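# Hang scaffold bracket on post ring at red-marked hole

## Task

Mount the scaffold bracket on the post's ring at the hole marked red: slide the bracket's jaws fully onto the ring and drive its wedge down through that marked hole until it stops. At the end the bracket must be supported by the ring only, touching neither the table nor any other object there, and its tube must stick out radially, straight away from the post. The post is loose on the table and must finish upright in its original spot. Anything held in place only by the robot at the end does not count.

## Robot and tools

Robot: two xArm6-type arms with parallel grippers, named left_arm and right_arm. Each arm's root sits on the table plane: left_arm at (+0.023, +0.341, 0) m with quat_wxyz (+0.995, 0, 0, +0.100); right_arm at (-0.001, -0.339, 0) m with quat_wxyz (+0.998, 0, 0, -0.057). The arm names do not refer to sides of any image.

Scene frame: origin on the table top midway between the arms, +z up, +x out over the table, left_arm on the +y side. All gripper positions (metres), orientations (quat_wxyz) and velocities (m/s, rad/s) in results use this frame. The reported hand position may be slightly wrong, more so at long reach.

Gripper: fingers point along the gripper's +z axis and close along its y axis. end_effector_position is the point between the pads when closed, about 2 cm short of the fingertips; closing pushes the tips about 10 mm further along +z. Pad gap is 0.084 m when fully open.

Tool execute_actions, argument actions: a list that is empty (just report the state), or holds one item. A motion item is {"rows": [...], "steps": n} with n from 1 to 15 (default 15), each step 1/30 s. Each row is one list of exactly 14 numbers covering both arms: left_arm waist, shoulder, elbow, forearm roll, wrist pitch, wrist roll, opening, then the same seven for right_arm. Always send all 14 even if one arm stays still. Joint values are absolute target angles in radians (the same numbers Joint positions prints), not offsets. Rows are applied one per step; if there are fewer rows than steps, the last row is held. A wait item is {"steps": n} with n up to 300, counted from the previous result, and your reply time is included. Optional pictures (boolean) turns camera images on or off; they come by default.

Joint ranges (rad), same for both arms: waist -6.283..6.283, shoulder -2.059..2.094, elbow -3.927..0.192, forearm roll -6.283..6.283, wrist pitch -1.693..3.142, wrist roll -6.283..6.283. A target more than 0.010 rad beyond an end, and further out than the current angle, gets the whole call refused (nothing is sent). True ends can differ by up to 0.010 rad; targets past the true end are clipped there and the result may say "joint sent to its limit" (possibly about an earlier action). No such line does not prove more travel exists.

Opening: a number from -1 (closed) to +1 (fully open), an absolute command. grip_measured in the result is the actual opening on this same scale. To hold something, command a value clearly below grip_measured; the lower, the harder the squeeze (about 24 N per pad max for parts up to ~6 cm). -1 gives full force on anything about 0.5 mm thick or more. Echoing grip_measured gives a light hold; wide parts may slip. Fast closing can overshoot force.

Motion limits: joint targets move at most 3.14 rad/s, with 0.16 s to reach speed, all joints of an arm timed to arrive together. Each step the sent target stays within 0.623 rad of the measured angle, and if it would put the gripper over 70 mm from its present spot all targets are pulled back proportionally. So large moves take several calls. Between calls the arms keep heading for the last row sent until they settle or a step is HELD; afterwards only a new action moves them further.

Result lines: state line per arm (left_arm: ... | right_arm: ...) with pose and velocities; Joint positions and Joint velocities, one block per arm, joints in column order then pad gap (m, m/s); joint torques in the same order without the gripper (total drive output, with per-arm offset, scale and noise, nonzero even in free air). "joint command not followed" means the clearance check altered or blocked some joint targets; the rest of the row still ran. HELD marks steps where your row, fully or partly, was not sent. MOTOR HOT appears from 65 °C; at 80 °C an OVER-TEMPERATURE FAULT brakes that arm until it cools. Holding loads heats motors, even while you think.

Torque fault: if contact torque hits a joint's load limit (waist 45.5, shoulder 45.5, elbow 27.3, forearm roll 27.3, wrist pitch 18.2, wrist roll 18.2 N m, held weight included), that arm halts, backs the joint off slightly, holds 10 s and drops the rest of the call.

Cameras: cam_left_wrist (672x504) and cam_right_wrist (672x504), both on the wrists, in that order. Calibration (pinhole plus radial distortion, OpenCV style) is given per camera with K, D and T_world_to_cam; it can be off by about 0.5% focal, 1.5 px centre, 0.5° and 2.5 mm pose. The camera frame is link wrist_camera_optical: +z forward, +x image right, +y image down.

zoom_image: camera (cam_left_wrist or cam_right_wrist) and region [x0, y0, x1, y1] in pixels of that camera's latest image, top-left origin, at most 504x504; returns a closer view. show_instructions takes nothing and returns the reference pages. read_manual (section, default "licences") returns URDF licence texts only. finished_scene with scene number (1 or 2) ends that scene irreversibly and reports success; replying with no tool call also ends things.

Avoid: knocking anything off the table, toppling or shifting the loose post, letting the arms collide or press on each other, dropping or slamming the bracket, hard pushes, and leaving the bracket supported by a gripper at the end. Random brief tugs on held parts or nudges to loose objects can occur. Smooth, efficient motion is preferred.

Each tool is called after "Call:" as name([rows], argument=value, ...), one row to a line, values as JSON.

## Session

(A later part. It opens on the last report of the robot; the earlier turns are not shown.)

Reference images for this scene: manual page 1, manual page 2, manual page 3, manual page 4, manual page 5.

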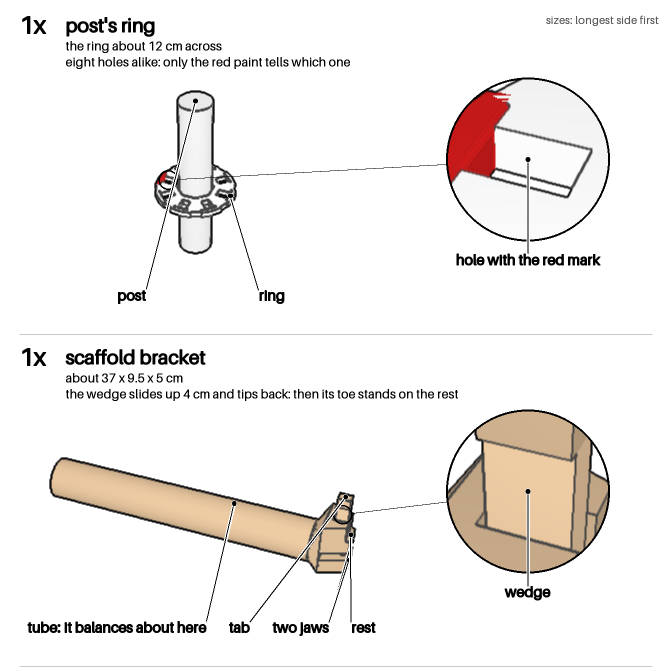

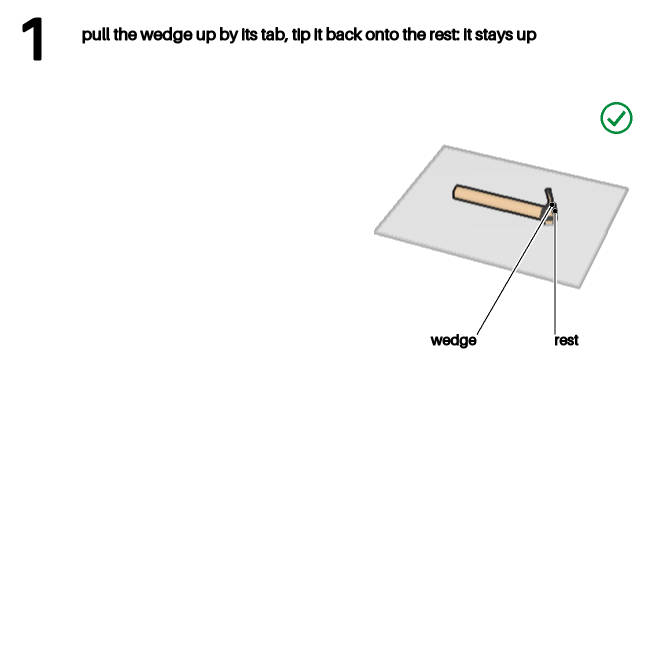

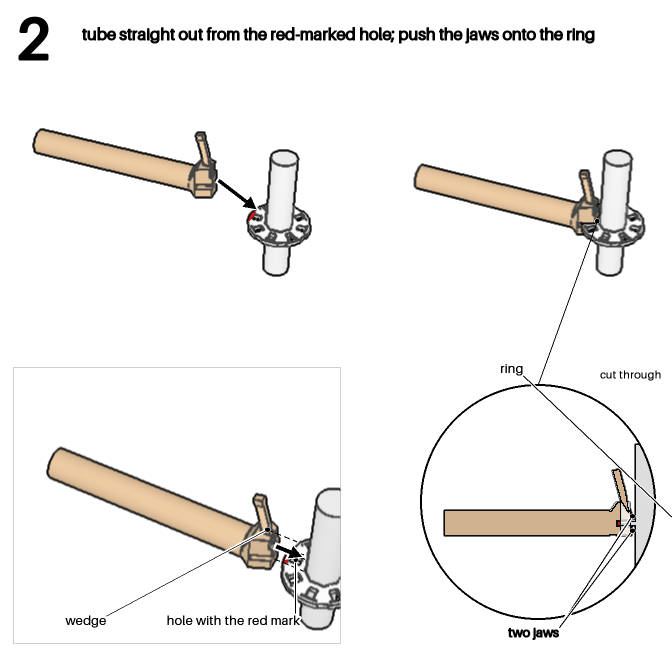

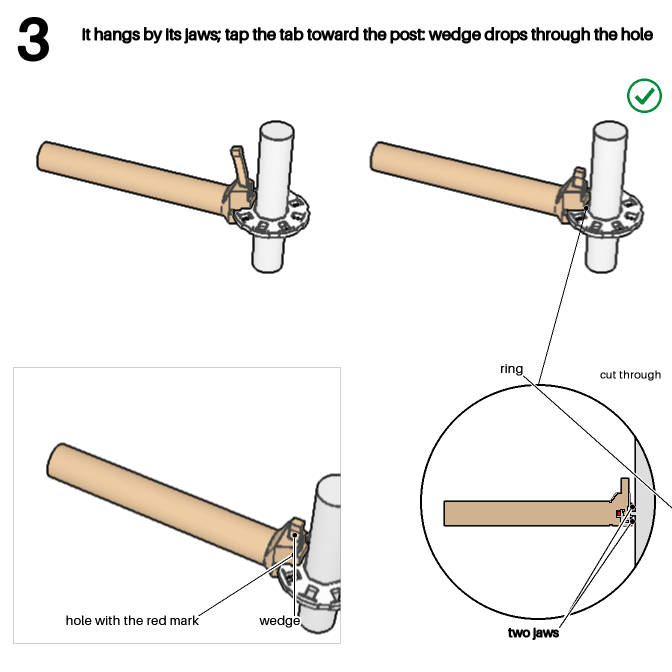

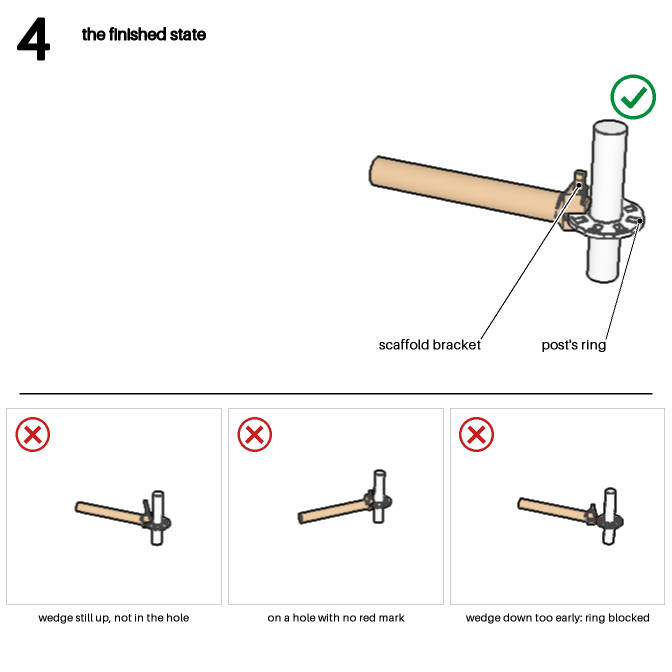

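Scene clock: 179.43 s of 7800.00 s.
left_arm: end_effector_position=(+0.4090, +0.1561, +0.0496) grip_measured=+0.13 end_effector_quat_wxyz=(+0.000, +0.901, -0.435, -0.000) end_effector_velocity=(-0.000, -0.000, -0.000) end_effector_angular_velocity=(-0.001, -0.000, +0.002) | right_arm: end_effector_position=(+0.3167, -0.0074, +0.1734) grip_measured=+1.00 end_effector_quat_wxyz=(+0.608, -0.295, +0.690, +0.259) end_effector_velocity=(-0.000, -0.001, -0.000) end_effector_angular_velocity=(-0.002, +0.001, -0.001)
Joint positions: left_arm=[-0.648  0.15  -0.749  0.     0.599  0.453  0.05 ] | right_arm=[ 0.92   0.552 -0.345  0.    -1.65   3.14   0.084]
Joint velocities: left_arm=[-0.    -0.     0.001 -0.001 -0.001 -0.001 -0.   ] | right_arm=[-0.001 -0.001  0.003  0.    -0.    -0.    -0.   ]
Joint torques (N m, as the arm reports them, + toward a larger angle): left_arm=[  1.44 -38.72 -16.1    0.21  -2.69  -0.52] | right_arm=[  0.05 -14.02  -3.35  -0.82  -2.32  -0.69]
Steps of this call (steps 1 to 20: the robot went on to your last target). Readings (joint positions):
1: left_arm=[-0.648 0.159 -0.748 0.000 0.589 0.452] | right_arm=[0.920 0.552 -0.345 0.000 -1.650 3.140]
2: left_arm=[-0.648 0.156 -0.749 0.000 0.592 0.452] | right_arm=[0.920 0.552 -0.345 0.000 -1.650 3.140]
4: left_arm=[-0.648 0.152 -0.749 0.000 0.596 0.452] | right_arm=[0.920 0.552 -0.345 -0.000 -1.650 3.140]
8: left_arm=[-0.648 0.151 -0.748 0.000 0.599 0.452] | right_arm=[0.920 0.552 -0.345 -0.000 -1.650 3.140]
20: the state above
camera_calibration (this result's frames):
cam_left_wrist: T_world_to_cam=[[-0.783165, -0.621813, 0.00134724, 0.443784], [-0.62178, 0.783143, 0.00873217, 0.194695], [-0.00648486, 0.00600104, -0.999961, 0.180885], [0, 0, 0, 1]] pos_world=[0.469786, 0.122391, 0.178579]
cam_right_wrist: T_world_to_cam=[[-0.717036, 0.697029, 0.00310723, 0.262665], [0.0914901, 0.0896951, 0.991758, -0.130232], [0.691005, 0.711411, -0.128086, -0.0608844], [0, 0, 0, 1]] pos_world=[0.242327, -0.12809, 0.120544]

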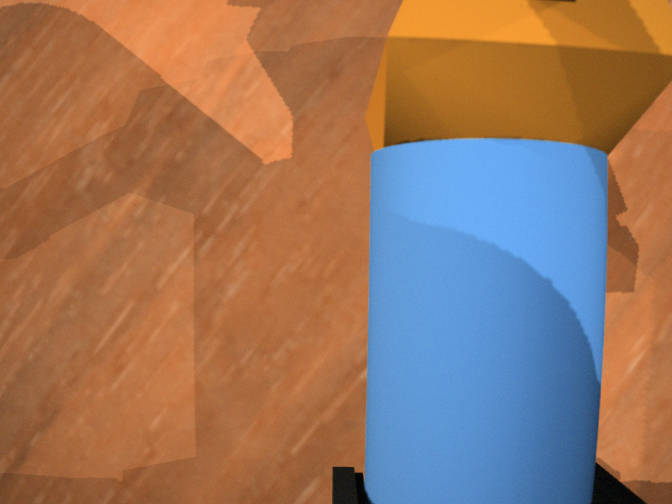

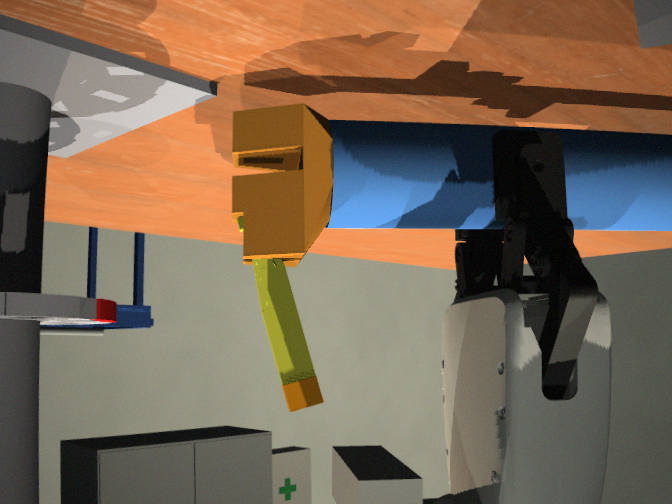

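Call:
execute_actions([
  {"rows":[[-0.648,0.1497,-0.75,0,0.6003,0.452,-1,0.915,0.552,-0.345,0,-1.65,3.14,1],[-0.6485,0.149,-0.7525,0,0.6035,0.4512,-1,0.91,0.552,-0.345,0,-1.65,3.14,1],[-0.6492,0.148,-0.756,0,0.608,0.45,-1,0.9,0.552,-0.345,0,-1.65,3.14,1],[-0.6501,0.147,-0.7605,0,0.6135,0.4485,-1,0.89,0.552,-0.345,0,-1.65,3.14,1],[-0.6512,0.1457,-0.766,0,0.6203,0.4466,-1,0.88,0.552,-0.345,0,-1.65,3.14,1],[-0.6525,0.1442,-0.772,0,0.6278,0.4445,-1,0.87,0.552,-0.345,0,-1.65,3.14,1],[-0.654,0.1425,-0.779,0,0.6365,0.442,-1,0.86,0.552,-0.345,0,-1.65,3.14,1],[-0.6555,0.1407,-0.7864,0,0.6457,0.4394,-1,0.85,0.552,-0.345,0,-1.65,3.14,1],[-0.657,0.1389,-0.7938,0,0.6549,0.4368,-1,0.84,0.552,-0.345,0,-1.65,3.14,1],[-0.6585,0.1371,-0.8012,0,0.6641,0.4342,-1,0.83,0.552,-0.345,0,-1.65,3.14,1],[-0.66,0.1353,-0.8086,0,0.6733,0.4316,-1,0.82,0.552,-0.345,0,-1.65,3.14,1],[-0.6616,0.1335,-0.816,0,0.6825,0.429,-1,0.81,0.552,-0.345,0,-1.65,3.14,1],[-0.6631,0.1317,-0.8234,0,0.6917,0.4264,-1,0.8,0.552,-0.345,0,-1.65,3.14,1],[-0.6646,0.1299,-0.8308,0,0.7009,0.4238,-1,0.79,0.552,-0.345,0,-1.65,3.14,1],[-0.6662,0.1281,-0.838,0,0.7099,0.4212,-1,0.78,0.552,-0.345,0,-1.65,3.14,1]],"steps":15},
], pictures=false)

Call:
execute_actions([
  {"rows":[[-0.6677,0.1263,-0.8454,0,0.7191,0.4186,-1,0.78,0.552,-0.345,0,-1.65,3.14,1],[-0.6692,0.1245,-0.8528,0,0.7283,0.416,-1,0.78,0.552,-0.345,0,-1.65,3.14,1],[-0.6707,0.1227,-0.8602,0,0.7375,0.4134,-1,0.78,0.552,-0.345,0,-1.65,3.14,1],[-0.6722,0.1209,-0.8676,0,0.7467,0.4108,-1,0.78,0.552,-0.345,0,-1.65,3.14,1],[-0.6738,0.1191,-0.875,0,0.7559,0.4082,-1,0.78,0.552,-0.345,0,-1.65,3.14,1],[-0.6753,0.1173,-0.8824,0,0.7651,0.4056,-1,0.78,0.552,-0.345,0,-1.65,3.14,1],[-0.6768,0.1155,-0.8898,0,0.7743,0.403,-1,0.78,0.552,-0.345,0,-1.65,3.14,1],[-0.6783,0.1137,-0.897,0,0.7833,0.4005,-1,0.78,0.552,-0.345,0,-1.65,3.14,1],[-0.6798,0.112,-0.904,0,0.792,0.398,-1,0.78,0.552,-0.345,0,-1.65,3.14,1],[-0.6811,0.1105,-0.91,0,0.7995,0.396,-1,0.78,0.552,-0.345,0,-1.65,3.14,1],[-0.6822,0.1092,-0.9155,0,0.8063,0.394,-1,0.78,0.552,-0.345,0,-1.65,3.14,1],[-0.6831,0.108,-0.92,0,0.812,0.3925,-1,0.78,0.552,-0.345,0,-1.65,3.14,1],[-0.6838,0.107,-0.9235,0,0.8165,0.3913,-1,0.78,0.552,-0.345,0,-1.65,3.14,1],[-0.6843,0.1065,-0.926,0,0.8195,0.3905,-1,0.78,0.552,-0.345,0,-1.65,3.14,1],[-0.6845,0.1062,-0.9271,0,0.8209,0.39,-1,0.78,0.552,-0.345,0,-1.65,3.14,1]],"steps":15},
], pictures=false)

Call:
execute_actions([
  {"steps":15},
])

Scene clock: 193.00 s of 7800.00 s.
left_arm: end_effector_position=(+0.4189, +0.1453, +0.0712) grip_measured=+0.13 end_effector_quat_wxyz=(+0.000, +0.903, -0.431, +0.001) end_effector_velocity=(+0.031, -0.037, +0.079) end_effector_angular_velocity=(-0.001, -0.000, +0.032) | right_arm: end_effector_position=(+0.3483, -0.0409, +0.1734) grip_measured=+1.00 end_effector_quat_wxyz=(+0.620, -0.260, +0.704, +0.228) end_effector_velocity=(+0.089, -0.104, -0.000) end_effector_angular_velocity=(-0.000, +0.000, -0.298)
Joint positions: left_arm=[-0.66   0.135 -0.81  -0.     0.674  0.431  0.05 ] | right_arm=[ 0.82   0.552 -0.345  0.    -1.65   3.14   0.084]
Joint velocities: left_arm=[-0.044 -0.053 -0.215 -0.001  0.267 -0.076 -0.   ] | right_arm=[-0.298  0.001 -0.    -0.    -0.    -0.    -0.   ]
Joint torques (N m, as the arm reports them, + toward a larger angle): left_arm=[  1.19 -39.27 -16.65   0.06  -2.69  -0.44] | right_arm=[ -0.37 -13.94  -3.02  -0.47  -2.21  -0.71]
Steps of this call (steps 1 to 15: the robot went on to your last target; steps 16 to 90: nothing new was sent; then 10.07 s passed at rest; steps 91 to 105: all 15 steps of this action). Readings (joint positions):
91: left_arm=[-0.648 0.150 -0.749 -0.000 0.599 0.452] | right_arm=[0.920 0.552 -0.345 -0.000 -1.650 3.140]
92: left_arm=[-0.648 0.150 -0.749 0.000 0.599 0.452] | right_arm=[0.919 0.552 -0.345 -0.000 -1.650 3.140]
94: left_arm=[-0.648 0.150 -0.750 0.000 0.602 0.452] | right_arm=[0.915 0.552 -0.345 -0.000 -1.650 3.140]
98: left_arm=[-0.651 0.147 -0.763 0.000 0.618 0.447] | right_arm=[0.887 0.552 -0.345 -0.000 -1.650 3.140]
105: the state above

Scene clock: 193.50 s of 7800.00 s.
left_arm: end_effector_position=(+0.4314, +0.1280, +0.1109) grip_measured=+0.13 end_effector_quat_wxyz=(+0.000, +0.906, -0.424, +0.001) end_effector_velocity=(+0.015, -0.023, +0.057) end_effector_angular_velocity=(-0.004, -0.007, +0.019) | right_arm: end_effector_position=(+0.3598, -0.0549, +0.1734) grip_measured=+1.00 end_effector_quat_wxyz=(+0.624, -0.246, +0.709, +0.216) end_effector_velocity=(+0.001, -0.001, +0.000) end_effector_angular_velocity=(+0.000, -0.001, -0.002)
Joint positions: left_arm=[-0.682  0.109 -0.914 -0.     0.804  0.395  0.05 ] | right_arm=[ 0.78   0.552 -0.345 -0.    -1.65   3.14   0.084]
Joint velocities: left_arm=[-0.029 -0.037 -0.141 -0.     0.17  -0.048  0.   ] | right_arm=[-0.002 -0.001 -0.001  0.     0.    -0.001  0.   ]
Joint torques (N m, as the arm reports them, + toward a larger angle): left_arm=[  1.28 -39.55 -16.94   0.09  -2.81  -0.65] | right_arm=[ -0.1  -13.76  -3.22  -0.62  -2.35  -0.76]
Steps of this call (steps 1 to 15: all 15 steps of this action). Readings (joint positions):
1: left_arm=[-0.662 0.133 -0.817 -0.000 0.683 0.429] | right_arm=[0.810 0.552 -0.345 0.000 -1.650 3.140]
2: left_arm=[-0.663 0.131 -0.824 -0.000 0.692 0.426] | right_arm=[0.801 0.552 -0.345 0.000 -1.650 3.140]
4: left_arm=[-0.666 0.128 -0.838 -0.000 0.710 0.421] | right_arm=[0.789 0.552 -0.345 0.000 -1.650 3.140]
8: left_arm=[-0.672 0.121 -0.867 -0.000 0.747 0.411] | right_arm=[0.782 0.552 -0.345 -0.000 -1.650 3.140]
15: the state above

Scene clock: 194.00 s of 7800.00 s.
left_arm: end_effector_position=(+0.4324, +0.1261, +0.1159) grip_measured=+0.13 end_effector_quat_wxyz=(-0.000, +0.906, -0.423, -0.000) end_effector_velocity=(+0.001, -0.001, +0.001) end_effector_angular_velocity=(-0.002, -0.003, -0.001) | right_arm: end_effector_position=(+0.3599, -0.0550, +0.1734) grip_measured=+1.00 end_effector_quat_wxyz=(+0.624, -0.246, +0.709, +0.215) end_effector_velocity=(+0.000, -0.000, -0.000) end_effector_angular_velocity=(-0.000, +0.000, -0.001)
Joint positions: left_arm=[-0.684  0.106 -0.927  0.     0.821  0.39   0.05 ] | right_arm=[ 0.78   0.552 -0.345 -0.    -1.65   3.14   0.084]
Joint velocities: left_arm=[-0.    -0.001 -0.002 -0.001 -0.     0.001 -0.   ] | right_arm=[-0.001 -0.     0.001 -0.     0.    -0.    -0.   ]
Joint torques (N m, as the arm reports them, + toward a larger angle): left_arm=[  1.27 -40.9  -18.01   0.05  -2.74  -0.47] | right_arm=[ -0.25 -13.41  -3.31  -0.52  -2.28  -0.76]
Steps of this call (steps 1 to 15: the robot went on to your last target). Readings (joint positions):
1: left_arm=[-0.683 0.108 -0.918 -0.000 0.809 0.393] | right_arm=[0.780 0.552 -0.345 -0.000 -1.650 3.140]
2: left_arm=[-0.683 0.107 -0.921 -0.000 0.813 0.392] | right_arm=[0.780 0.552 -0.345 -0.000 -1.650 3.140]
4: left_arm=[-0.684 0.107 -0.925 -0.000 0.817 0.391] | right_arm=[0.780 0.552 -0.345 -0.000 -1.650 3.140]
8: left_arm=[-0.684 0.107 -0.926 0.000 0.821 0.390] | right_arm=[0.780 0.552 -0.345 -0.000 -1.650 3.140]
15: the state above
camera_calibration (this result's frames):
cam_left_wrist: T_world_to_cam=[[-0.766836, -0.641842, 0.00127126, 0.438823], [-0.64181, 0.766816, 0.00859318, 0.242861], [-0.00649028, 0.00577365, -0.999962, 0.247625], [0, 0, 0, 1]] pos_world=[0.493983, 0.0939956, 0.244971]
cam_right_wrist: T_world_to_cam=[[-0.612766, 0.790258, 0.00310746, 0.294389], [0.10311, 0.0760517, 0.991758, -0.134841], [0.783509, 0.608036, -0.128086, -0.0958034], [0, 0, 0, 1]] pos_world=[0.269358, -0.164137, 0.120544]

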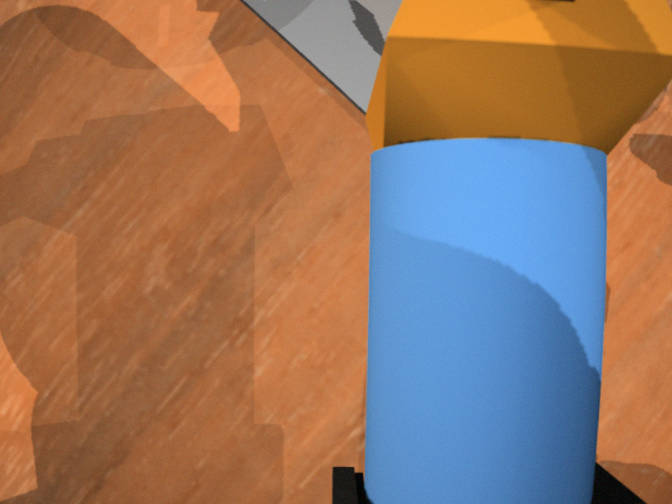

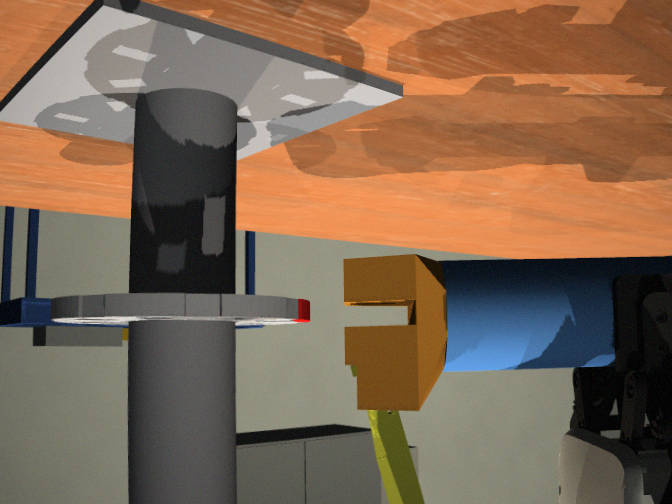

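Call:
zoom_image(camera="cam_right_wrist", region=[260,250,460,380])

Region (260, 250, 460, 380) of cam_right_wrist's 672x504 image, scaled by 2.520, with more detail than that image has; it fills the top 328 rows of this view, and the rest is white.

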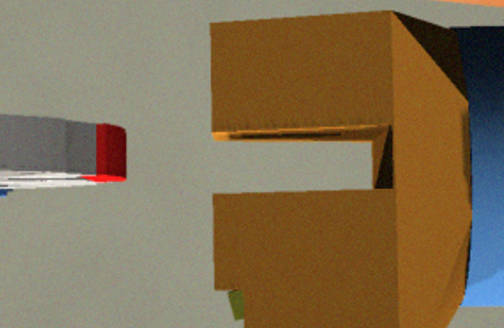

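Call:
execute_actions([
  {"rows":[[-0.6845,0.1062,-0.9271,0,0.8209,0.39,-1,0.7,-0.5,-0.5,0,0,2.0,1]],"steps":15},
], pictures=false)

Call:
execute_actions([
  {"steps":15},
], pictures=false)

Call:
execute_actions([
  {"rows":[[-0.6845,0.1062,-0.9271,0,0.8209,0.39,-1,0.6,0,-1.9,0,1.9,0.486,1]],"steps":15},
], pictures=false)

Call:
execute_actions([
  {"steps":40},
])

Scene clock: 204.33 s of 7800.00 s.
left_arm: end_effector_position=(+0.4324, +0.1261, +0.1160) grip_measured=+0.13 end_effector_quat_wxyz=(+0.000, +0.906, -0.423, +0.000) end_effector_velocity=(-0.000, +0.000, -0.000) end_effector_angular_velocity=(+0.000, +0.002, +0.002) | right_arm: end_effector_position=(+0.4240, -0.0356, +0.3192) grip_measured=+1.00 end_effector_quat_wxyz=(+0.692, -0.375, +0.615, +0.050) end_effector_velocity=(+0.061, -0.003, +0.373) end_effector_angular_velocity=(-0.852, -0.784, -0.031)
Joint positions: left_arm=[-0.685  0.106 -0.927 -0.     0.821  0.39   0.05 ] | right_arm=[ 0.733  0.079 -0.436  0.    -1.176  2.667  0.084]
Joint velocities: left_arm=[ 0.001  0.     0.    -0.001  0.001 -0.    -0.   ] | right_arm=[-0.073 -1.154 -0.138  0.     1.149 -1.15  -0.   ]
Joint torques (N m, as the arm reports them, + toward a larger angle): left_arm=[  1.54 -40.8  -18.19   0.13  -2.79  -0.46] | right_arm=[  0.22 -12.93  -9.73  -0.77  -2.46  -0.73]
Steps of this call (steps 1 to 15: the robot went on to your last target; steps 16 to 90: nothing new was sent; then 6.83 s passed at rest; steps 91 to 105: all 15 steps of this action). Readings (joint positions):
91: left_arm=[-0.685 0.106 -0.927 0.000 0.821 0.390] | right_arm=[0.780 0.552 -0.345 -0.000 -1.650 3.140]
92: left_arm=[-0.684 0.106 -0.927 -0.000 0.821 0.390] | right_arm=[0.780 0.548 -0.345 -0.000 -1.645 3.135]
94: left_arm=[-0.684 0.106 -0.927 0.000 0.821 0.390] | right_arm=[0.773 0.503 -0.354 -0.000 -1.594 3.084]
98: left_arm=[-0.684 0.106 -0.927 -0.000 0.821 0.390] | right_arm=[0.755 0.342 -0.396 0.000 -1.440 2.930]
105: the state above

Scene clock: 204.83 s of 7800.00 s.
left_arm: end_effector_position=(+0.4324, +0.1261, +0.1160) grip_measured=+0.13 end_effector_quat_wxyz=(+0.000, +0.906, -0.423, +0.000) end_effector_velocity=(-0.000, +0.000, -0.000) end_effector_angular_velocity=(+0.001, +0.001, +0.000) | right_arm: end_effector_position=(+0.4182, -0.0595, +0.3778) grip_measured=+1.00 end_effector_quat_wxyz=(-0.518, +0.634, -0.558, +0.139) end_effector_velocity=(-0.085, -0.069, -0.320) end_effector_angular_velocity=(-1.185, +1.069, +0.164)
Joint positions: left_arm=[-0.684  0.106 -0.927 -0.     0.821  0.39   0.05 ] | right_arm=[ 0.701 -0.476 -0.498  0.    -0.159  2.031  0.084]
Joint velocities: left_arm=[ 0.     0.     0.     0.001  0.001 -0.001  0.   ] | right_arm=[-0.021 -0.337  0.002  0.     1.882 -0.435 -0.   ]
Joint torques (N m, as the arm reports them, + toward a larger angle): left_arm=[  1.43 -40.88 -18.25   0.02  -2.75  -0.48] | right_arm=[  0.32  -5.44 -14.58  -0.81  -3.4   -0.44]
Steps of this call (steps 1 to 15: the robot went on to your last target). Readings (joint positions):
1: left_arm=[-0.685 0.106 -0.927 0.000 0.821 0.390] | right_arm=[0.731 0.040 -0.441 0.000 -1.138 2.628]
2: left_arm=[-0.685 0.106 -0.927 0.000 0.821 0.390] | right_arm=[0.729 0.002 -0.445 0.000 -1.098 2.588]
4: left_arm=[-0.684 0.106 -0.927 -0.000 0.821 0.390] | right_arm=[0.724 -0.077 -0.453 0.000 -1.008 2.499]
8: left_arm=[-0.685 0.106 -0.927 0.000 0.821 0.390] | right_arm=[0.714 -0.255 -0.473 -0.000 -0.751 2.289]
15: the state above

Scene clock: 205.33 s of 7800.00 s.
left_arm: end_effector_position=(+0.4324, +0.1261, +0.1160) grip_measured=+0.13 end_effector_quat_wxyz=(+0.000, +0.906, -0.423, -0.000) end_effector_velocity=(-0.000, +0.000, -0.000) end_effector_angular_velocity=(+0.001, +0.001, -0.001) | right_arm: end_effector_position=(+0.5115, -0.0542, +0.3882) grip_measured=+1.00 end_effector_quat_wxyz=(-0.245, +0.879, -0.361, +0.196) end_effector_velocity=(+0.068, -0.006, +0.370) end_effector_angular_velocity=(-0.932, -0.197, +1.163)
Joint positions: left_arm=[-0.685  0.106 -0.927  0.     0.821  0.39   0.05 ] | right_arm=[ 0.621 -0.101 -1.218 -0.     0.681  1.286  0.084]
Joint velocities: left_arm=[-0.    -0.     0.     0.     0.001  0.001 -0.   ] | right_arm=[-0.066  0.303 -1.546 -0.     1.524 -1.529  0.   ]
Joint torques (N m, as the arm reports them, + toward a larger angle): left_arm=[  1.56 -40.78 -18.17   0.05  -2.73  -0.53] | right_arm=[  0.17 -16.59 -14.94  -0.69  -2.84  -0.48]
Steps of this call (steps 1 to 15: all 15 steps of this action). Readings (joint positions):
1: left_arm=[-0.684 0.106 -0.927 -0.000 0.821 0.390] | right_arm=[0.701 -0.485 -0.497 0.000 -0.103 2.019]
2: left_arm=[-0.685 0.106 -0.927 0.000 0.821 0.390] | right_arm=[0.700 -0.488 -0.500 0.000 -0.058 2.007]
4: left_arm=[-0.684 0.106 -0.927 0.000 0.821 0.390] | right_arm=[0.693 -0.454 -0.544 -0.000 0.027 1.951]
8: left_arm=[-0.685 0.106 -0.927 0.000 0.821 0.390] | right_arm=[0.657 -0.276 -0.785 0.000 0.248 1.719]
15: the state above

Scene clock: 206.67 s of 7800.00 s.
left_arm: end_effector_position=(+0.4324, +0.1261, +0.1160) grip_measured=+0.13 end_effector_quat_wxyz=(+0.000, +0.906, -0.423, -0.000) end_effector_velocity=(-0.001, -0.000, -0.000) end_effector_angular_velocity=(-0.001, +0.001, -0.000) | right_arm: end_effector_position=(+0.3777, -0.1386, +0.4840) grip_measured=+1.00 end_effector_quat_wxyz=(+0.000, +1.000, +0.000, -0.000) end_effector_velocity=(-0.000, +0.000, +0.001) end_effector_angular_velocity=(+0.001, -0.002, +0.001)
Joint positions: left_arm=[-0.684  0.106 -0.927 -0.     0.821  0.39   0.05 ] | right_arm=[ 0.6    0.    -1.9    0.     1.9    0.486  0.084]
Joint velocities: left_arm=[-0.001  0.     0.001 -0.002 -0.     0.001  0.   ] | right_arm=[ 0.001 -0.001 -0.002  0.    -0.    -0.    -0.   ]
Joint torques (N m, as the arm reports them, + toward a larger angle): left_arm=[  1.32 -40.96 -18.18   0.05  -2.71  -0.55] | right_arm=[ -0.11 -14.39 -12.97  -0.69  -1.89  -0.75]
Steps of this call (steps 1 to 40: the robot went on to your last target). Readings (joint positions):
1: left_arm=[-0.684 0.106 -0.927 -0.000 0.821 0.390] | right_arm=[0.619 -0.091 -1.268 -0.000 0.731 1.236]
2: left_arm=[-0.684 0.106 -0.927 -0.000 0.821 0.390] | right_arm=[0.617 -0.084 -1.316 -0.000 0.778 1.188]
4: left_arm=[-0.685 0.106 -0.927 0.000 0.821 0.390] | right_arm=[0.614 -0.070 -1.407 -0.000 0.871 1.096]
8: left_arm=[-0.685 0.106 -0.927 -0.000 0.821 0.390] | right_arm=[0.609 -0.045 -1.591 -0.000 1.097 0.879]
40: the state above
camera_calibration (this result's frames):
cam_left_wrist: T_world_to_cam=[[-0.766855, -0.64182, 0.0012149, 0.438833], [-0.641789, 0.766834, 0.00844762, 0.242921], [-0.00635347, 0.00569838, -0.999964, 0.24766], [0, 0, 0, 1]] pos_world=[0.493999, 0.0939603, 0.245065]
cam_right_wrist: T_world_to_cam=[[-0.00533107, -0.999967, -0.00618049, -0.102693], [-0.999986, 0.00533478, -0.000582661, 0.448736], [0.000615613, 0.00617729, -0.999981, 0.615144], [0, 0, 0, 1]] pos_world=[0.447803, -0.108883, 0.614759]

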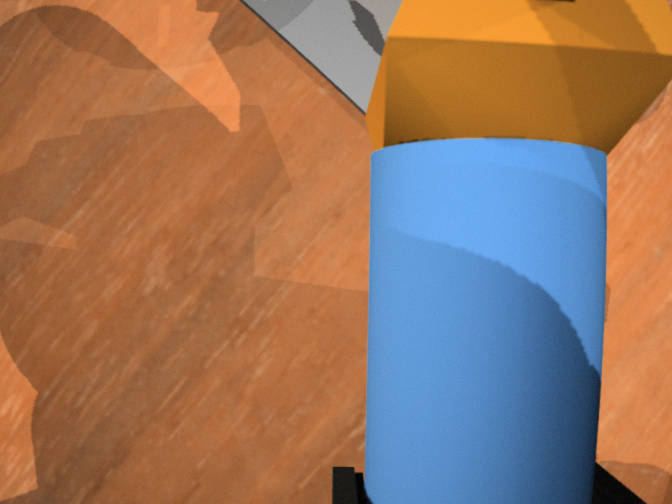

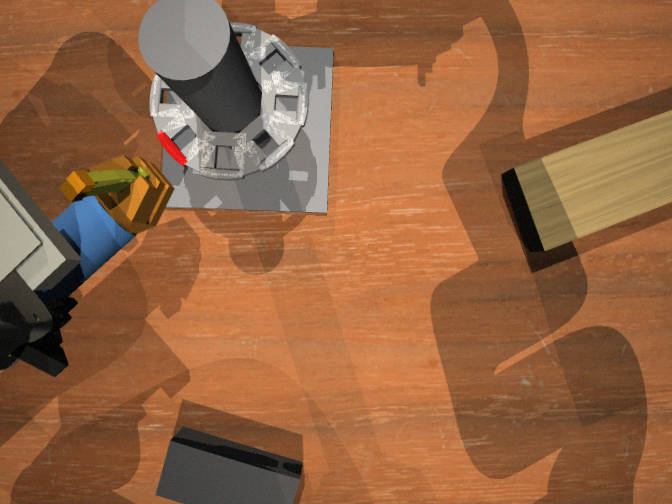

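Call:
zoom_image(camera="cam_right_wrist", region=[40,10,320,290])

Call:
zoom_image(camera="cam_right_wrist", region=[90,100,230,240])

Region (40, 10, 320, 290) of cam_right_wrist's 672x504 image, scaled by 1.800, with more detail than that image has.

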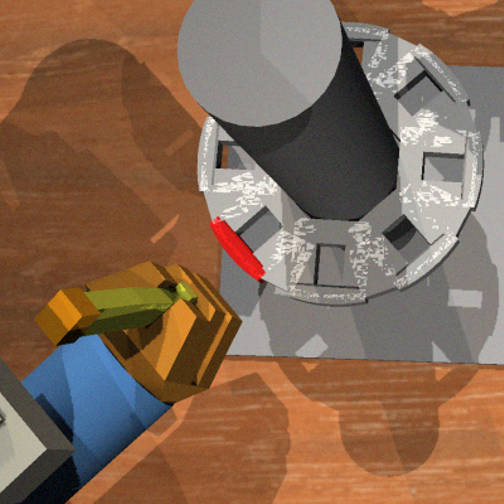

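Region (90, 100, 230, 240) of cam_right_wrist's 672x504 image, scaled by 3.600, with more detail than that image has.

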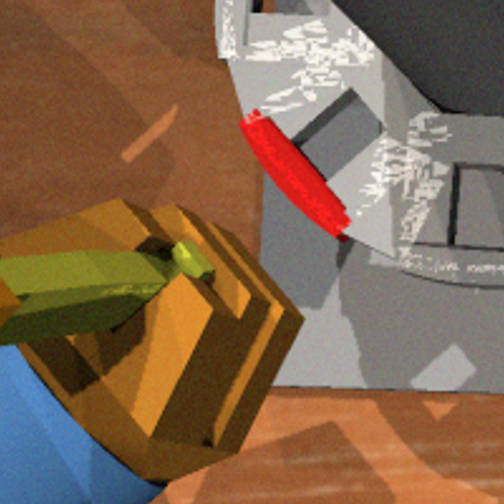

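Call:
execute_actions([
  {"rows":[[-0.684,0.1085,-0.93,0,0.8226,0.3905,-1,0.6,0,-1.9,0,1.9,0.486,1],[-0.6832,0.112,-0.9346,0,0.825,0.3912,-1,0.6,0,-1.9,0,1.9,0.486,1],[-0.6824,0.1158,-0.9396,0,0.8278,0.392,-1,0.6,0,-1.9,0,1.9,0.486,1],[-0.6816,0.1197,-0.9446,0,0.8306,0.3928,-1,0.6,0,-1.9,0,1.9,0.486,1],[-0.6807,0.1235,-0.9497,0,0.8333,0.3936,-1,0.6,0,-1.9,0,1.9,0.486,1],[-0.6799,0.1274,-0.9547,0,0.8361,0.3944,-1,0.6,0,-1.9,0,1.9,0.486,1],[-0.679,0.1312,-0.9597,0,0.8388,0.3952,-1,0.6,0,-1.9,0,1.9,0.486,1],[-0.6782,0.1351,-0.9647,0,0.8416,0.396,-1,0.6,0,-1.9,0,1.9,0.486,1],[-0.6794,0.1393,-0.9703,0,0.843,0.3948,-1,0.6,0,-1.9,0,1.9,0.486,1],[-0.6807,0.1435,-0.9759,0,0.8444,0.3935,-1,0.6,0,-1.9,0,1.9,0.486,1],[-0.6819,0.1477,-0.9815,0,0.8458,0.3923,-1,0.6,0,-1.9,0,1.9,0.486,1],[-0.6831,0.1519,-0.9871,0,0.8472,0.3911,-1,0.6,0,-1.9,0,1.9,0.486,1],[-0.6844,0.1561,-0.9927,0,0.8486,0.3899,-1,0.6,0,-1.9,0,1.9,0.486,1]],"steps":15},
], pictures=false)

Call:
execute_actions([
  {"steps":15},
])

Call:
zoom_image(camera="cam_right_wrist", region=[90,100,230,240])

Scene clock: 220.13 s of 7800.00 s.
left_arm: end_effector_position=(+0.4425, +0.1219, +0.1153) grip_measured=+0.13 end_effector_quat_wxyz=(-0.000, +0.906, -0.423, -0.006) end_effector_velocity=(+0.024, -0.028, +0.002) end_effector_angular_velocity=(-0.002, -0.003, -0.006) | right_arm: end_effector_position=(+0.3777, -0.1386, +0.4841) grip_measured=+1.00 end_effector_quat_wxyz=(+0.000, +1.000, +0.000, +0.000) end_effector_velocity=(+0.000, +0.000, -0.001) end_effector_angular_velocity=(-0.001, +0.001, +0.000)
Joint positions: left_arm=[-0.682  0.148 -0.982 -0.     0.845  0.392  0.05 ] | right_arm=[ 0.6    0.    -1.9   -0.     1.9    0.486  0.084]
Joint velocities: left_arm=[-0.028  0.099 -0.135 -0.001  0.033 -0.021  0.   ] | right_arm=[ 0.     0.001  0.001  0.    -0.    -0.    -0.   ]
Joint torques (N m, as the arm reports them, + toward a larger angle): left_arm=[  1.76 -43.69 -17.6    0.11  -2.31  -0.46] | right_arm=[  0.   -14.31 -13.    -0.82  -1.92  -0.71]
Steps of this call (steps 1 to 15: the robot went on to your last target; steps 16 to 90: nothing new was sent; then 9.97 s passed at rest; steps 91 to 105: all 15 steps of this action). Readings (joint positions):
91: left_arm=[-0.684 0.106 -0.927 -0.000 0.821 0.390] | right_arm=[0.600 0.000 -1.900 0.000 1.900 0.486]
92: left_arm=[-0.684 0.106 -0.927 -0.000 0.821 0.390] | right_arm=[0.600 -0.000 -1.900 0.000 1.900 0.486]
94: left_arm=[-0.684 0.109 -0.931 -0.000 0.823 0.391] | right_arm=[0.600 0.000 -1.900 -0.000 1.900 0.486]
98: left_arm=[-0.681 0.121 -0.946 0.000 0.831 0.393] | right_arm=[0.600 0.000 -1.900 0.000 1.900 0.486]
105: the state above

Scene clock: 220.63 s of 7800.00 s.
left_arm: end_effector_position=(+0.4443, +0.1199, +0.1154) grip_measured=+0.13 end_effector_quat_wxyz=(-0.000, +0.906, -0.423, -0.006) end_effector_velocity=(+0.000, +0.000, -0.000) end_effector_angular_velocity=(-0.001, +0.001, +0.002) | right_arm: end_effector_position=(+0.3777, -0.1386, +0.4841) grip_measured=+1.00 end_effector_quat_wxyz=(+0.000, +1.000, +0.000, +0.000) end_effector_velocity=(+0.000, +0.000, +0.000) end_effector_angular_velocity=(+0.000, -0.000, -0.000)
Joint positions: left_arm=[-0.684  0.156 -0.993  0.     0.849  0.39   0.05 ] | right_arm=[ 0.6    0.    -1.9   -0.     1.9    0.486  0.084]
Joint velocities: left_arm=[ 0.001  0.     0.    -0.001  0.    -0.    -0.   ] | right_arm=[-0.     0.001 -0.001 -0.    -0.    -0.     0.   ]
Joint torques (N m, as the arm reports them, + toward a larger angle): left_arm=[  1.39 -42.69 -18.13   0.11  -2.67  -0.55] | right_arm=[ -0.35 -14.07 -13.01  -0.83  -1.84  -0.62]
Steps of this call (steps 1 to 15: the robot went on to your last target). Readings (joint positions):
1: left_arm=[-0.683 0.151 -0.986 -0.000 0.846 0.391] | right_arm=[0.600 0.000 -1.900 0.000 1.900 0.486]
2: left_arm=[-0.684 0.153 -0.988 -0.000 0.847 0.391] | right_arm=[0.600 -0.000 -1.900 0.000 1.900 0.486]
4: left_arm=[-0.684 0.155 -0.991 -0.000 0.848 0.390] | right_arm=[0.600 0.000 -1.900 0.000 1.900 0.486]
8: left_arm=[-0.684 0.156 -0.992 0.000 0.849 0.390] | right_arm=[0.600 0.000 -1.900 0.000 1.900 0.486]
15: the state above
camera_calibration (this result's frames):
cam_left_wrist: T_world_to_cam=[[-0.76668, -0.642003, 0.00577318, 0.443419], [-0.641805, 0.766619, 0.0195223, 0.254071], [-0.0169592, 0.0112621, -0.999793, 0.251204], [0, 0, 0, 1]] pos_world=[0.507285, 0.0870719, 0.243632]
cam_right_wrist: T_world_to_cam=[[-0.00531816, -0.999967, -0.00620164, -0.102696], [-0.999986, 0.00532213, -0.000623996, 0.44874], [0.000656981, 0.00619824, -0.999981, 0.615165], [0, 0, 0, 1]] pos_world=[0.447784, -0.108894, 0.614796]

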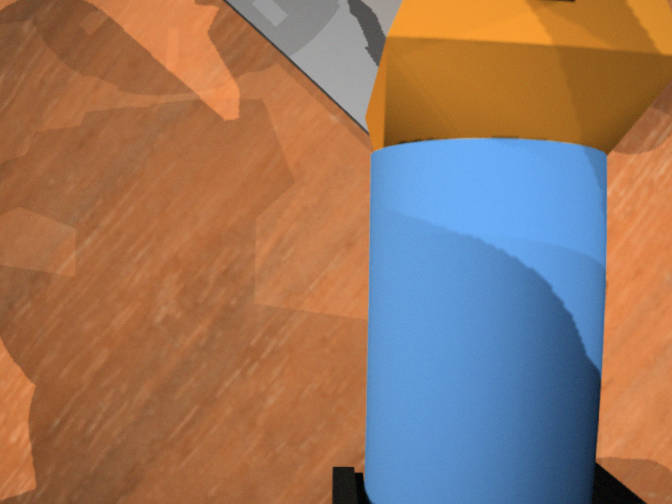

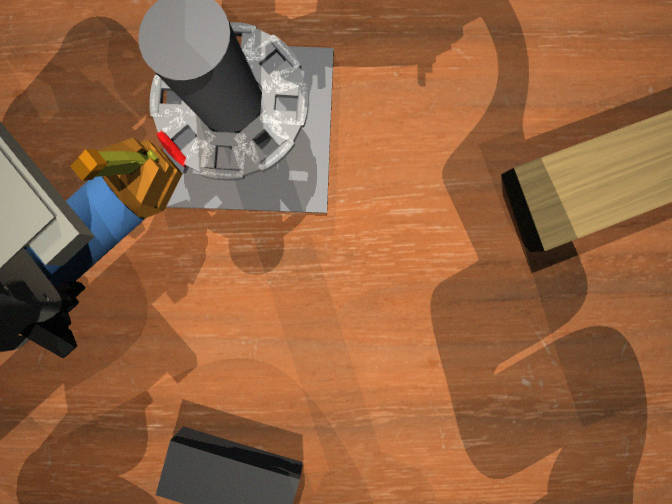

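Region (90, 100, 230, 240) of cam_right_wrist's 672x504 image, scaled by 3.600, with more detail than that image has.

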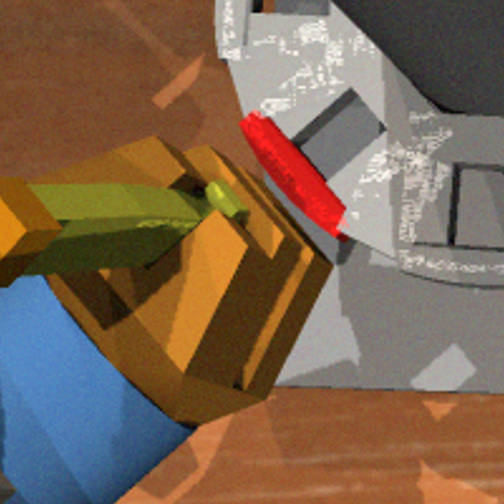

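Aligned. Advance to D=.165.

Call:
execute_actions([
  {"rows":[[-0.6856,0.1603,-0.9983,0,0.85,0.3887,-1,0.6,0,-1.9,0,1.9,0.486,1],[-0.6869,0.1645,-1.0039,0,0.8514,0.3874,-1,0.6,0,-1.9,0,1.9,0.486,1],[-0.6881,0.1687,-1.0095,0,0.8528,0.3862,-1,0.6,0,-1.9,0,1.9,0.486,1],[-0.6893,0.1729,-1.0151,0,0.8542,0.385,-1,0.6,0,-1.9,0,1.9,0.486,1],[-0.6906,0.1771,-1.0207,0,0.8556,0.3837,-1,0.6,0,-1.9,0,1.9,0.486,1],[-0.6918,0.1813,-1.0263,0,0.857,0.3825,-1,0.6,0,-1.9,0,1.9,0.486,1],[-0.693,0.1855,-1.0319,0,0.8584,0.3813,-1,0.6,0,-1.9,0,1.9,0.486,1],[-0.6943,0.1897,-1.0375,0,0.8598,0.38,-1,0.6,0,-1.9,0,1.9,0.486,1],[-0.6955,0.1939,-1.0431,0,0.8612,0.3788,-1,0.6,0,-1.9,0,1.9,0.486,1],[-0.6967,0.1981,-1.0487,0,0.8626,0.3776,-1,0.6,0,-1.9,0,1.9,0.486,1]],"steps":15},
])

Scene clock: 225.77 s of 7800.00 s.
left_arm: end_effector_position=(+0.4532, +0.1087, +0.1154) grip_measured=+0.13 end_effector_quat_wxyz=(-0.000, +0.906, -0.423, -0.006) end_effector_velocity=(+0.006, -0.007, -0.001) end_effector_angular_velocity=(+0.003, +0.003, +0.001) | right_arm: end_effector_position=(+0.3777, -0.1386, +0.4841) grip_measured=+1.00 end_effector_quat_wxyz=(+0.000, +1.000, +0.000, +0.000) end_effector_velocity=(+0.000, -0.000, +0.000) end_effector_angular_velocity=(+0.001, -0.001, +0.000)
Joint positions: left_arm=[-0.696  0.196 -1.046 -0.     0.862  0.378  0.05 ] | right_arm=[ 0.6    0.    -1.9    0.     1.9    0.486  0.084]
Joint velocities: left_arm=[-0.007  0.029 -0.038  0.001  0.013 -0.008 -0.   ] | right_arm=[-0.     0.    -0.001  0.    -0.    -0.     0.   ]
Joint torques (N m, as the arm reports them, + toward a larger angle): left_arm=[  1.52 -45.13 -18.04   0.15  -2.8   -0.44] | right_arm=[ -0.11 -14.38 -12.87  -0.73  -1.92  -0.69]
Steps of this call (steps 1 to 15: the robot went on to your last target; steps 16 to 90: nothing new was sent; then 1.63 s passed at rest; steps 91 to 105: all 15 steps of this action). Readings (joint positions):
91: left_arm=[-0.684 0.156 -0.993 0.000 0.849 0.390] | right_arm=[0.600 0.000 -1.900 -0.000 1.900 0.486]
92: left_arm=[-0.685 0.157 -0.993 0.000 0.849 0.390] | right_arm=[0.600 -0.000 -1.900 0.000 1.900 0.486]
94: left_arm=[-0.685 0.160 -0.998 0.000 0.850 0.389] | right_arm=[0.600 -0.000 -1.900 -0.000 1.900 0.486]
98: left_arm=[-0.690 0.174 -1.017 0.000 0.855 0.385] | right_arm=[0.600 0.000 -1.900 0.000 1.900 0.486]
105: the state above
camera_calibration (this result's frames):
cam_left_wrist: T_world_to_cam=[[-0.766828, -0.641828, 0.00557712, 0.44312], [-0.641635, 0.766766, 0.0193476, 0.268302], [-0.0166942, 0.0112578, -0.999797, 0.251342], [0, 0, 0, 1]] pos_world=[0.516145, 0.0758525, 0.243628]
cam_right_wrist: T_world_to_cam=[[-0.00531828, -0.999967, -0.00620172, -0.102696], [-0.999986, 0.00532225, -0.000623837, 0.44874], [0.000656823, 0.00619831, -0.999981, 0.615165], [0, 0, 0, 1]] pos_world=[0.447784, -0.108894, 0.614796]

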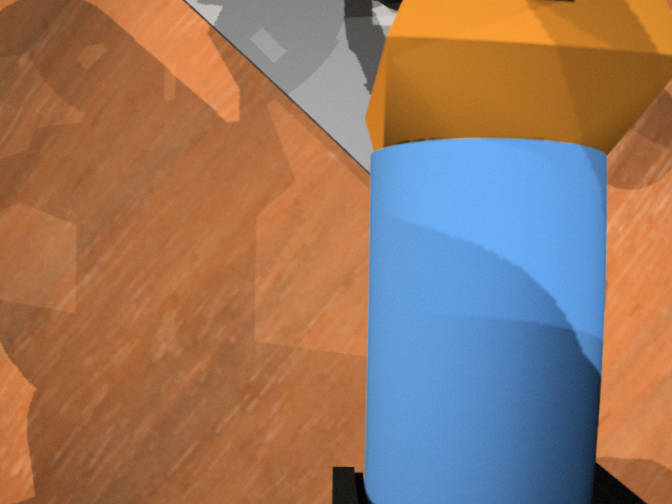

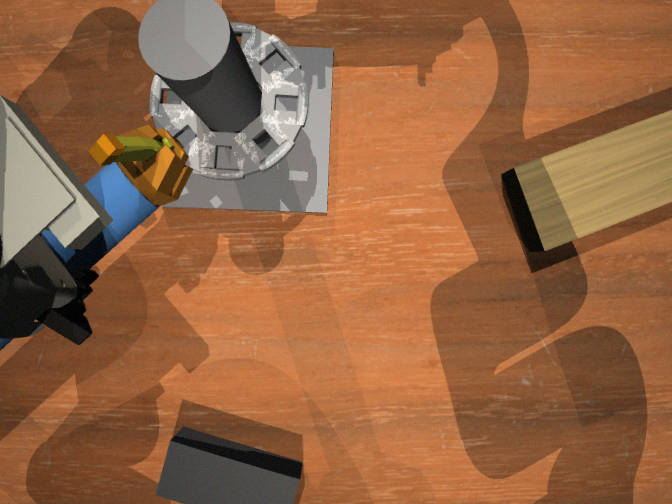

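Call:
execute_actions([
  {"rows":[[-0.698,0.2023,-1.0543,0,0.864,0.3763,-1,0.6,0,-1.9,0,1.9,0.486,1],[-0.6992,0.2065,-1.0599,0,0.8654,0.3751,-1,0.6,0,-1.9,0,1.9,0.486,1],[-0.7004,0.2107,-1.0655,0,0.8668,0.3739,-1,0.6,0,-1.9,0,1.9,0.486,1],[-0.7017,0.2149,-1.0712,0,0.8683,0.3726,-1,0.6,0,-1.9,0,1.9,0.486,1],[-0.7029,0.2191,-1.0768,0,0.8697,0.3714,-1,0.6,0,-1.9,0,1.9,0.486,1],[-0.704,0.2234,-1.0827,0,0.8713,0.3703,-1,0.6,0,-1.9,0,1.9,0.486,1],[-0.7052,0.2276,-1.0887,0,0.8731,0.3691,-1,0.6,0,-1.9,0,1.9,0.486,1],[-0.7063,0.2319,-1.0946,0,0.8747,0.368,-1,0.6,0,-1.9,0,1.9,0.486,1],[-0.7074,0.2362,-1.1005,0,0.8763,0.3669,-1,0.6,0,-1.9,0,1.9,0.486,1],[-0.7085,0.2404,-1.1064,0,0.878,0.3658,-1,0.6,0,-1.9,0,1.9,0.486,1],[-0.7097,0.2447,-1.1124,0,0.8797,0.3646,-1,0.6,0,-1.9,0,1.9,0.486,1],[-0.7108,0.249,-1.1183,0,0.8813,0.3635,-1,0.6,0,-1.9,0,1.9,0.486,1],[-0.7119,0.2532,-1.1242,0,0.883,0.3624,-1,0.6,0,-1.9,0,1.9,0.486,1]],"steps":15},
], pictures=false)

Call:
execute_actions([
  {"steps":12},
])

Call:
zoom_image(camera="cam_right_wrist", region=[90,60,270,240])

Scene clock: 232.73 s of 7800.00 s.
left_arm: end_effector_position=(+0.4639, +0.0951, +0.1153) grip_measured=+0.13 end_effector_quat_wxyz=(-0.000, +0.906, -0.423, -0.006) end_effector_velocity=(+0.023, -0.030, +0.000) end_effector_angular_velocity=(-0.002, -0.003, -0.002) | right_arm: end_effector_position=(+0.3777, -0.1386, +0.4841) grip_measured=+1.00 end_effector_quat_wxyz=(+0.000, +1.000, +0.000, +0.000) end_effector_velocity=(+0.000, -0.000, +0.001) end_effector_angular_velocity=(+0.002, -0.003, -0.001)
Joint positions: left_arm=[-0.71   0.245 -1.112 -0.     0.879  0.365  0.05 ] | right_arm=[ 0.6    0.    -1.9   -0.     1.9    0.486  0.084]
Joint velocities: left_arm=[-0.029  0.102 -0.142 -0.001  0.036 -0.026  0.   ] | right_arm=[-0.001 -0.001 -0.002  0.    -0.001  0.001 -0.   ]
Joint torques (N m, as the arm reports them, + toward a larger angle): left_arm=[  1.89 -47.46 -18.16   0.05  -2.66  -0.41] | right_arm=[ -0.09 -14.09 -12.98  -0.81  -1.89  -0.74]
Steps of this call (steps 1 to 15: the robot went on to your last target; steps 16 to 90: nothing new was sent; then 3.47 s passed at rest; steps 91 to 105: all 15 steps of this action). Readings (joint positions):
91: left_arm=[-0.697 0.198 -1.049 0.000 0.863 0.378] | right_arm=[0.600 0.000 -1.900 0.000 1.900 0.486]
92: left_arm=[-0.697 0.199 -1.049 0.000 0.863 0.377] | right_arm=[0.600 -0.000 -1.900 -0.000 1.900 0.486]
94: left_arm=[-0.698 0.202 -1.054 0.000 0.864 0.376] | right_arm=[0.600 0.000 -1.900 0.000 1.900 0.486]
98: left_arm=[-0.702 0.216 -1.073 -0.000 0.869 0.372] | right_arm=[0.600 -0.000 -1.900 0.000 1.900 0.486]
105: the state above

Scene clock: 233.13 s of 7800.00 s.
left_arm: end_effector_position=(+0.4655, +0.0931, +0.1152) grip_measured=+0.13 end_effector_quat_wxyz=(-0.000, +0.906, -0.423, -0.006) end_effector_velocity=(-0.000, -0.000, -0.000) end_effector_angular_velocity=(+0.000, +0.001, -0.000) | right_arm: end_effector_position=(+0.3777, -0.1386, +0.4841) grip_measured=+1.00 end_effector_quat_wxyz=(+0.000, +1.000, +0.000, +0.000) end_effector_velocity=(+0.000, +0.000, -0.000) end_effector_angular_velocity=(-0.001, +0.001, +0.001)
Joint positions: left_arm=[-0.712  0.253 -1.124  0.     0.883  0.362  0.05 ] | right_arm=[ 0.6   -0.    -1.9    0.     1.9    0.486  0.084]
Joint velocities: left_arm=[-0.     0.001 -0.001 -0.     0.001 -0.    -0.   ] | right_arm=[ 0.     0.001  0.     0.     0.    -0.    -0.   ]
Joint torques (N m, as the arm reports them, + toward a larger angle): left_arm=[  1.14 -46.53 -19.17  -0.06  -3.18  -0.55] | right_arm=[  0.16 -14.33 -13.25  -0.75  -1.9   -0.62]
Steps of this call (steps 1 to 12: the robot went on to your last target). Readings (joint positions):
1: left_arm=[-0.711 0.248 -1.116 -0.000 0.880 0.364] | right_arm=[0.600 0.000 -1.900 -0.000 1.900 0.486]
2: left_arm=[-0.711 0.250 -1.119 -0.000 0.881 0.363] | right_arm=[0.600 0.000 -1.900 -0.000 1.900 0.486]
4: left_arm=[-0.712 0.252 -1.122 -0.000 0.882 0.363] | right_arm=[0.600 0.000 -1.900 0.000 1.900 0.486]
8: left_arm=[-0.712 0.253 -1.123 0.000 0.883 0.363] | right_arm=[0.600 0.000 -1.900 -0.000 1.900 0.486]
12: the state above
camera_calibration (this result's frames):
cam_left_wrist: T_world_to_cam=[[-0.766634, -0.642059, 0.00575717, 0.442452], [-0.641844, 0.766561, 0.0205262, 0.288106], [-0.0175923, 0.0120409, -0.999773, 0.25182], [0, 0, 0, 1]] pos_world=[0.528547, 0.0601975, 0.243301]
cam_right_wrist: T_world_to_cam=[[-0.00531831, -0.999967, -0.00620185, -0.102696], [-0.999986, 0.00532228, -0.00062401, 0.44874], [0.000656997, 0.00619844, -0.999981, 0.615165], [0, 0, 0, 1]] pos_world=[0.447784, -0.108894, 0.614796]

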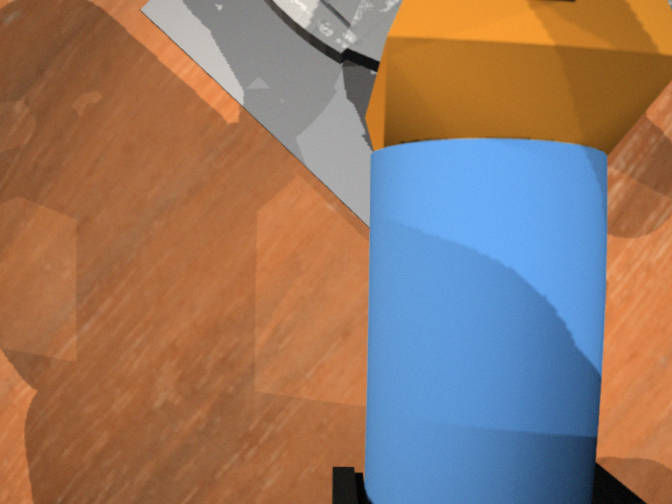

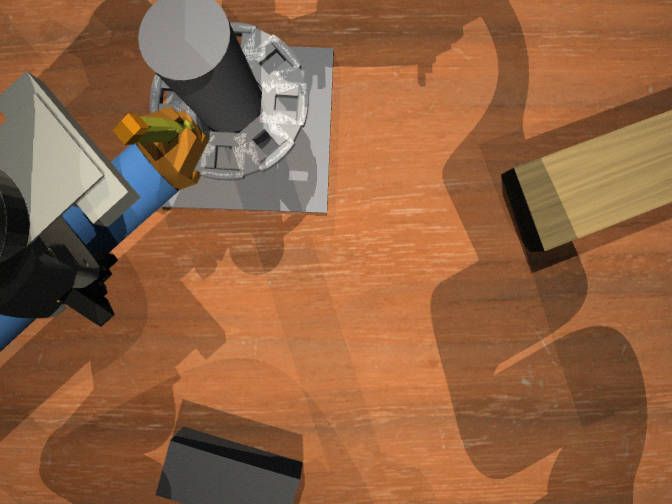

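Region (90, 60, 270, 240) of cam_right_wrist's 672x504 image, scaled by 2.800, with more detail than that image has.

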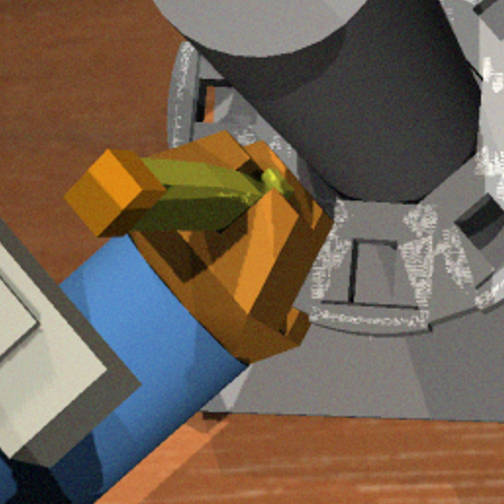

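Just touching. 1.5 mm more to confirm.

Call:
execute_actions([
  {"rows":[[-0.7123,0.2546,-1.1262,0,0.8836,0.362,-1,0.6,0,-1.9,0,1.9,0.486,1],[-0.7127,0.256,-1.1282,0,0.8841,0.3617,-1,0.6,0,-1.9,0,1.9,0.486,1],[-0.713,0.2575,-1.1301,0,0.8846,0.3613,-1,0.6,0,-1.9,0,1.9,0.486,1]],"steps":15},
], pictures=false)

Scene clock: 235.20 s of 7800.00 s.
left_arm: end_effector_position=(+0.4666, +0.0917, +0.1151) grip_measured=+0.13 end_effector_quat_wxyz=(-0.000, +0.906, -0.423, -0.006) end_effector_velocity=(+0.000, +0.000, +0.001) end_effector_angular_velocity=(-0.000, -0.001, -0.000) | right_arm: end_effector_position=(+0.3777, -0.1386, +0.4841) grip_measured=+1.00 end_effector_quat_wxyz=(+0.000, +1.000, +0.000, +0.000) end_effector_velocity=(+0.000, +0.000, +0.000) end_effector_angular_velocity=(+0.001, -0.001, +0.001)
Joint positions: left_arm=[-0.713  0.258 -1.13  -0.     0.885  0.361  0.05 ] | right_arm=[ 0.6    0.    -1.9    0.     1.9    0.486  0.084]
Joint velocities: left_arm=[ 0.    -0.001 -0.001  0.     0.001  0.    -0.   ] | right_arm=[ 0.     0.001 -0.001 -0.    -0.    -0.     0.   ]
Joint torques (N m, as the arm reports them, + toward a larger angle): left_arm=[ -0.41 -48.39 -21.49  -0.53  -4.65  -0.53] | right_arm=[  0.09 -14.29 -12.94  -0.69  -1.85  -0.66]
Steps of this call (steps 1 to 30: the robot went on to your last target; steps 31 to 47: nothing new was sent; steps 48 to 62: all 15 steps of this action). Readings (joint positions):
48: left_arm=[-0.712 0.253 -1.124 0.000 0.883 0.362] | right_arm=[0.600 0.000 -1.900 -0.000 1.900 0.486]
49: left_arm=[-0.712 0.253 -1.124 0.000 0.883 0.362] | right_arm=[0.600 0.000 -1.900 -0.000 1.900 0.486]
51: left_arm=[-0.712 0.255 -1.126 0.000 0.884 0.362] | right_arm=[0.600 0.000 -1.900 0.000 1.900 0.486]
55: left_arm=[-0.713 0.257 -1.128 0.000 0.885 0.361] | right_arm=[0.600 0.000 -1.900 0.000 1.900 0.486]
62: the state above


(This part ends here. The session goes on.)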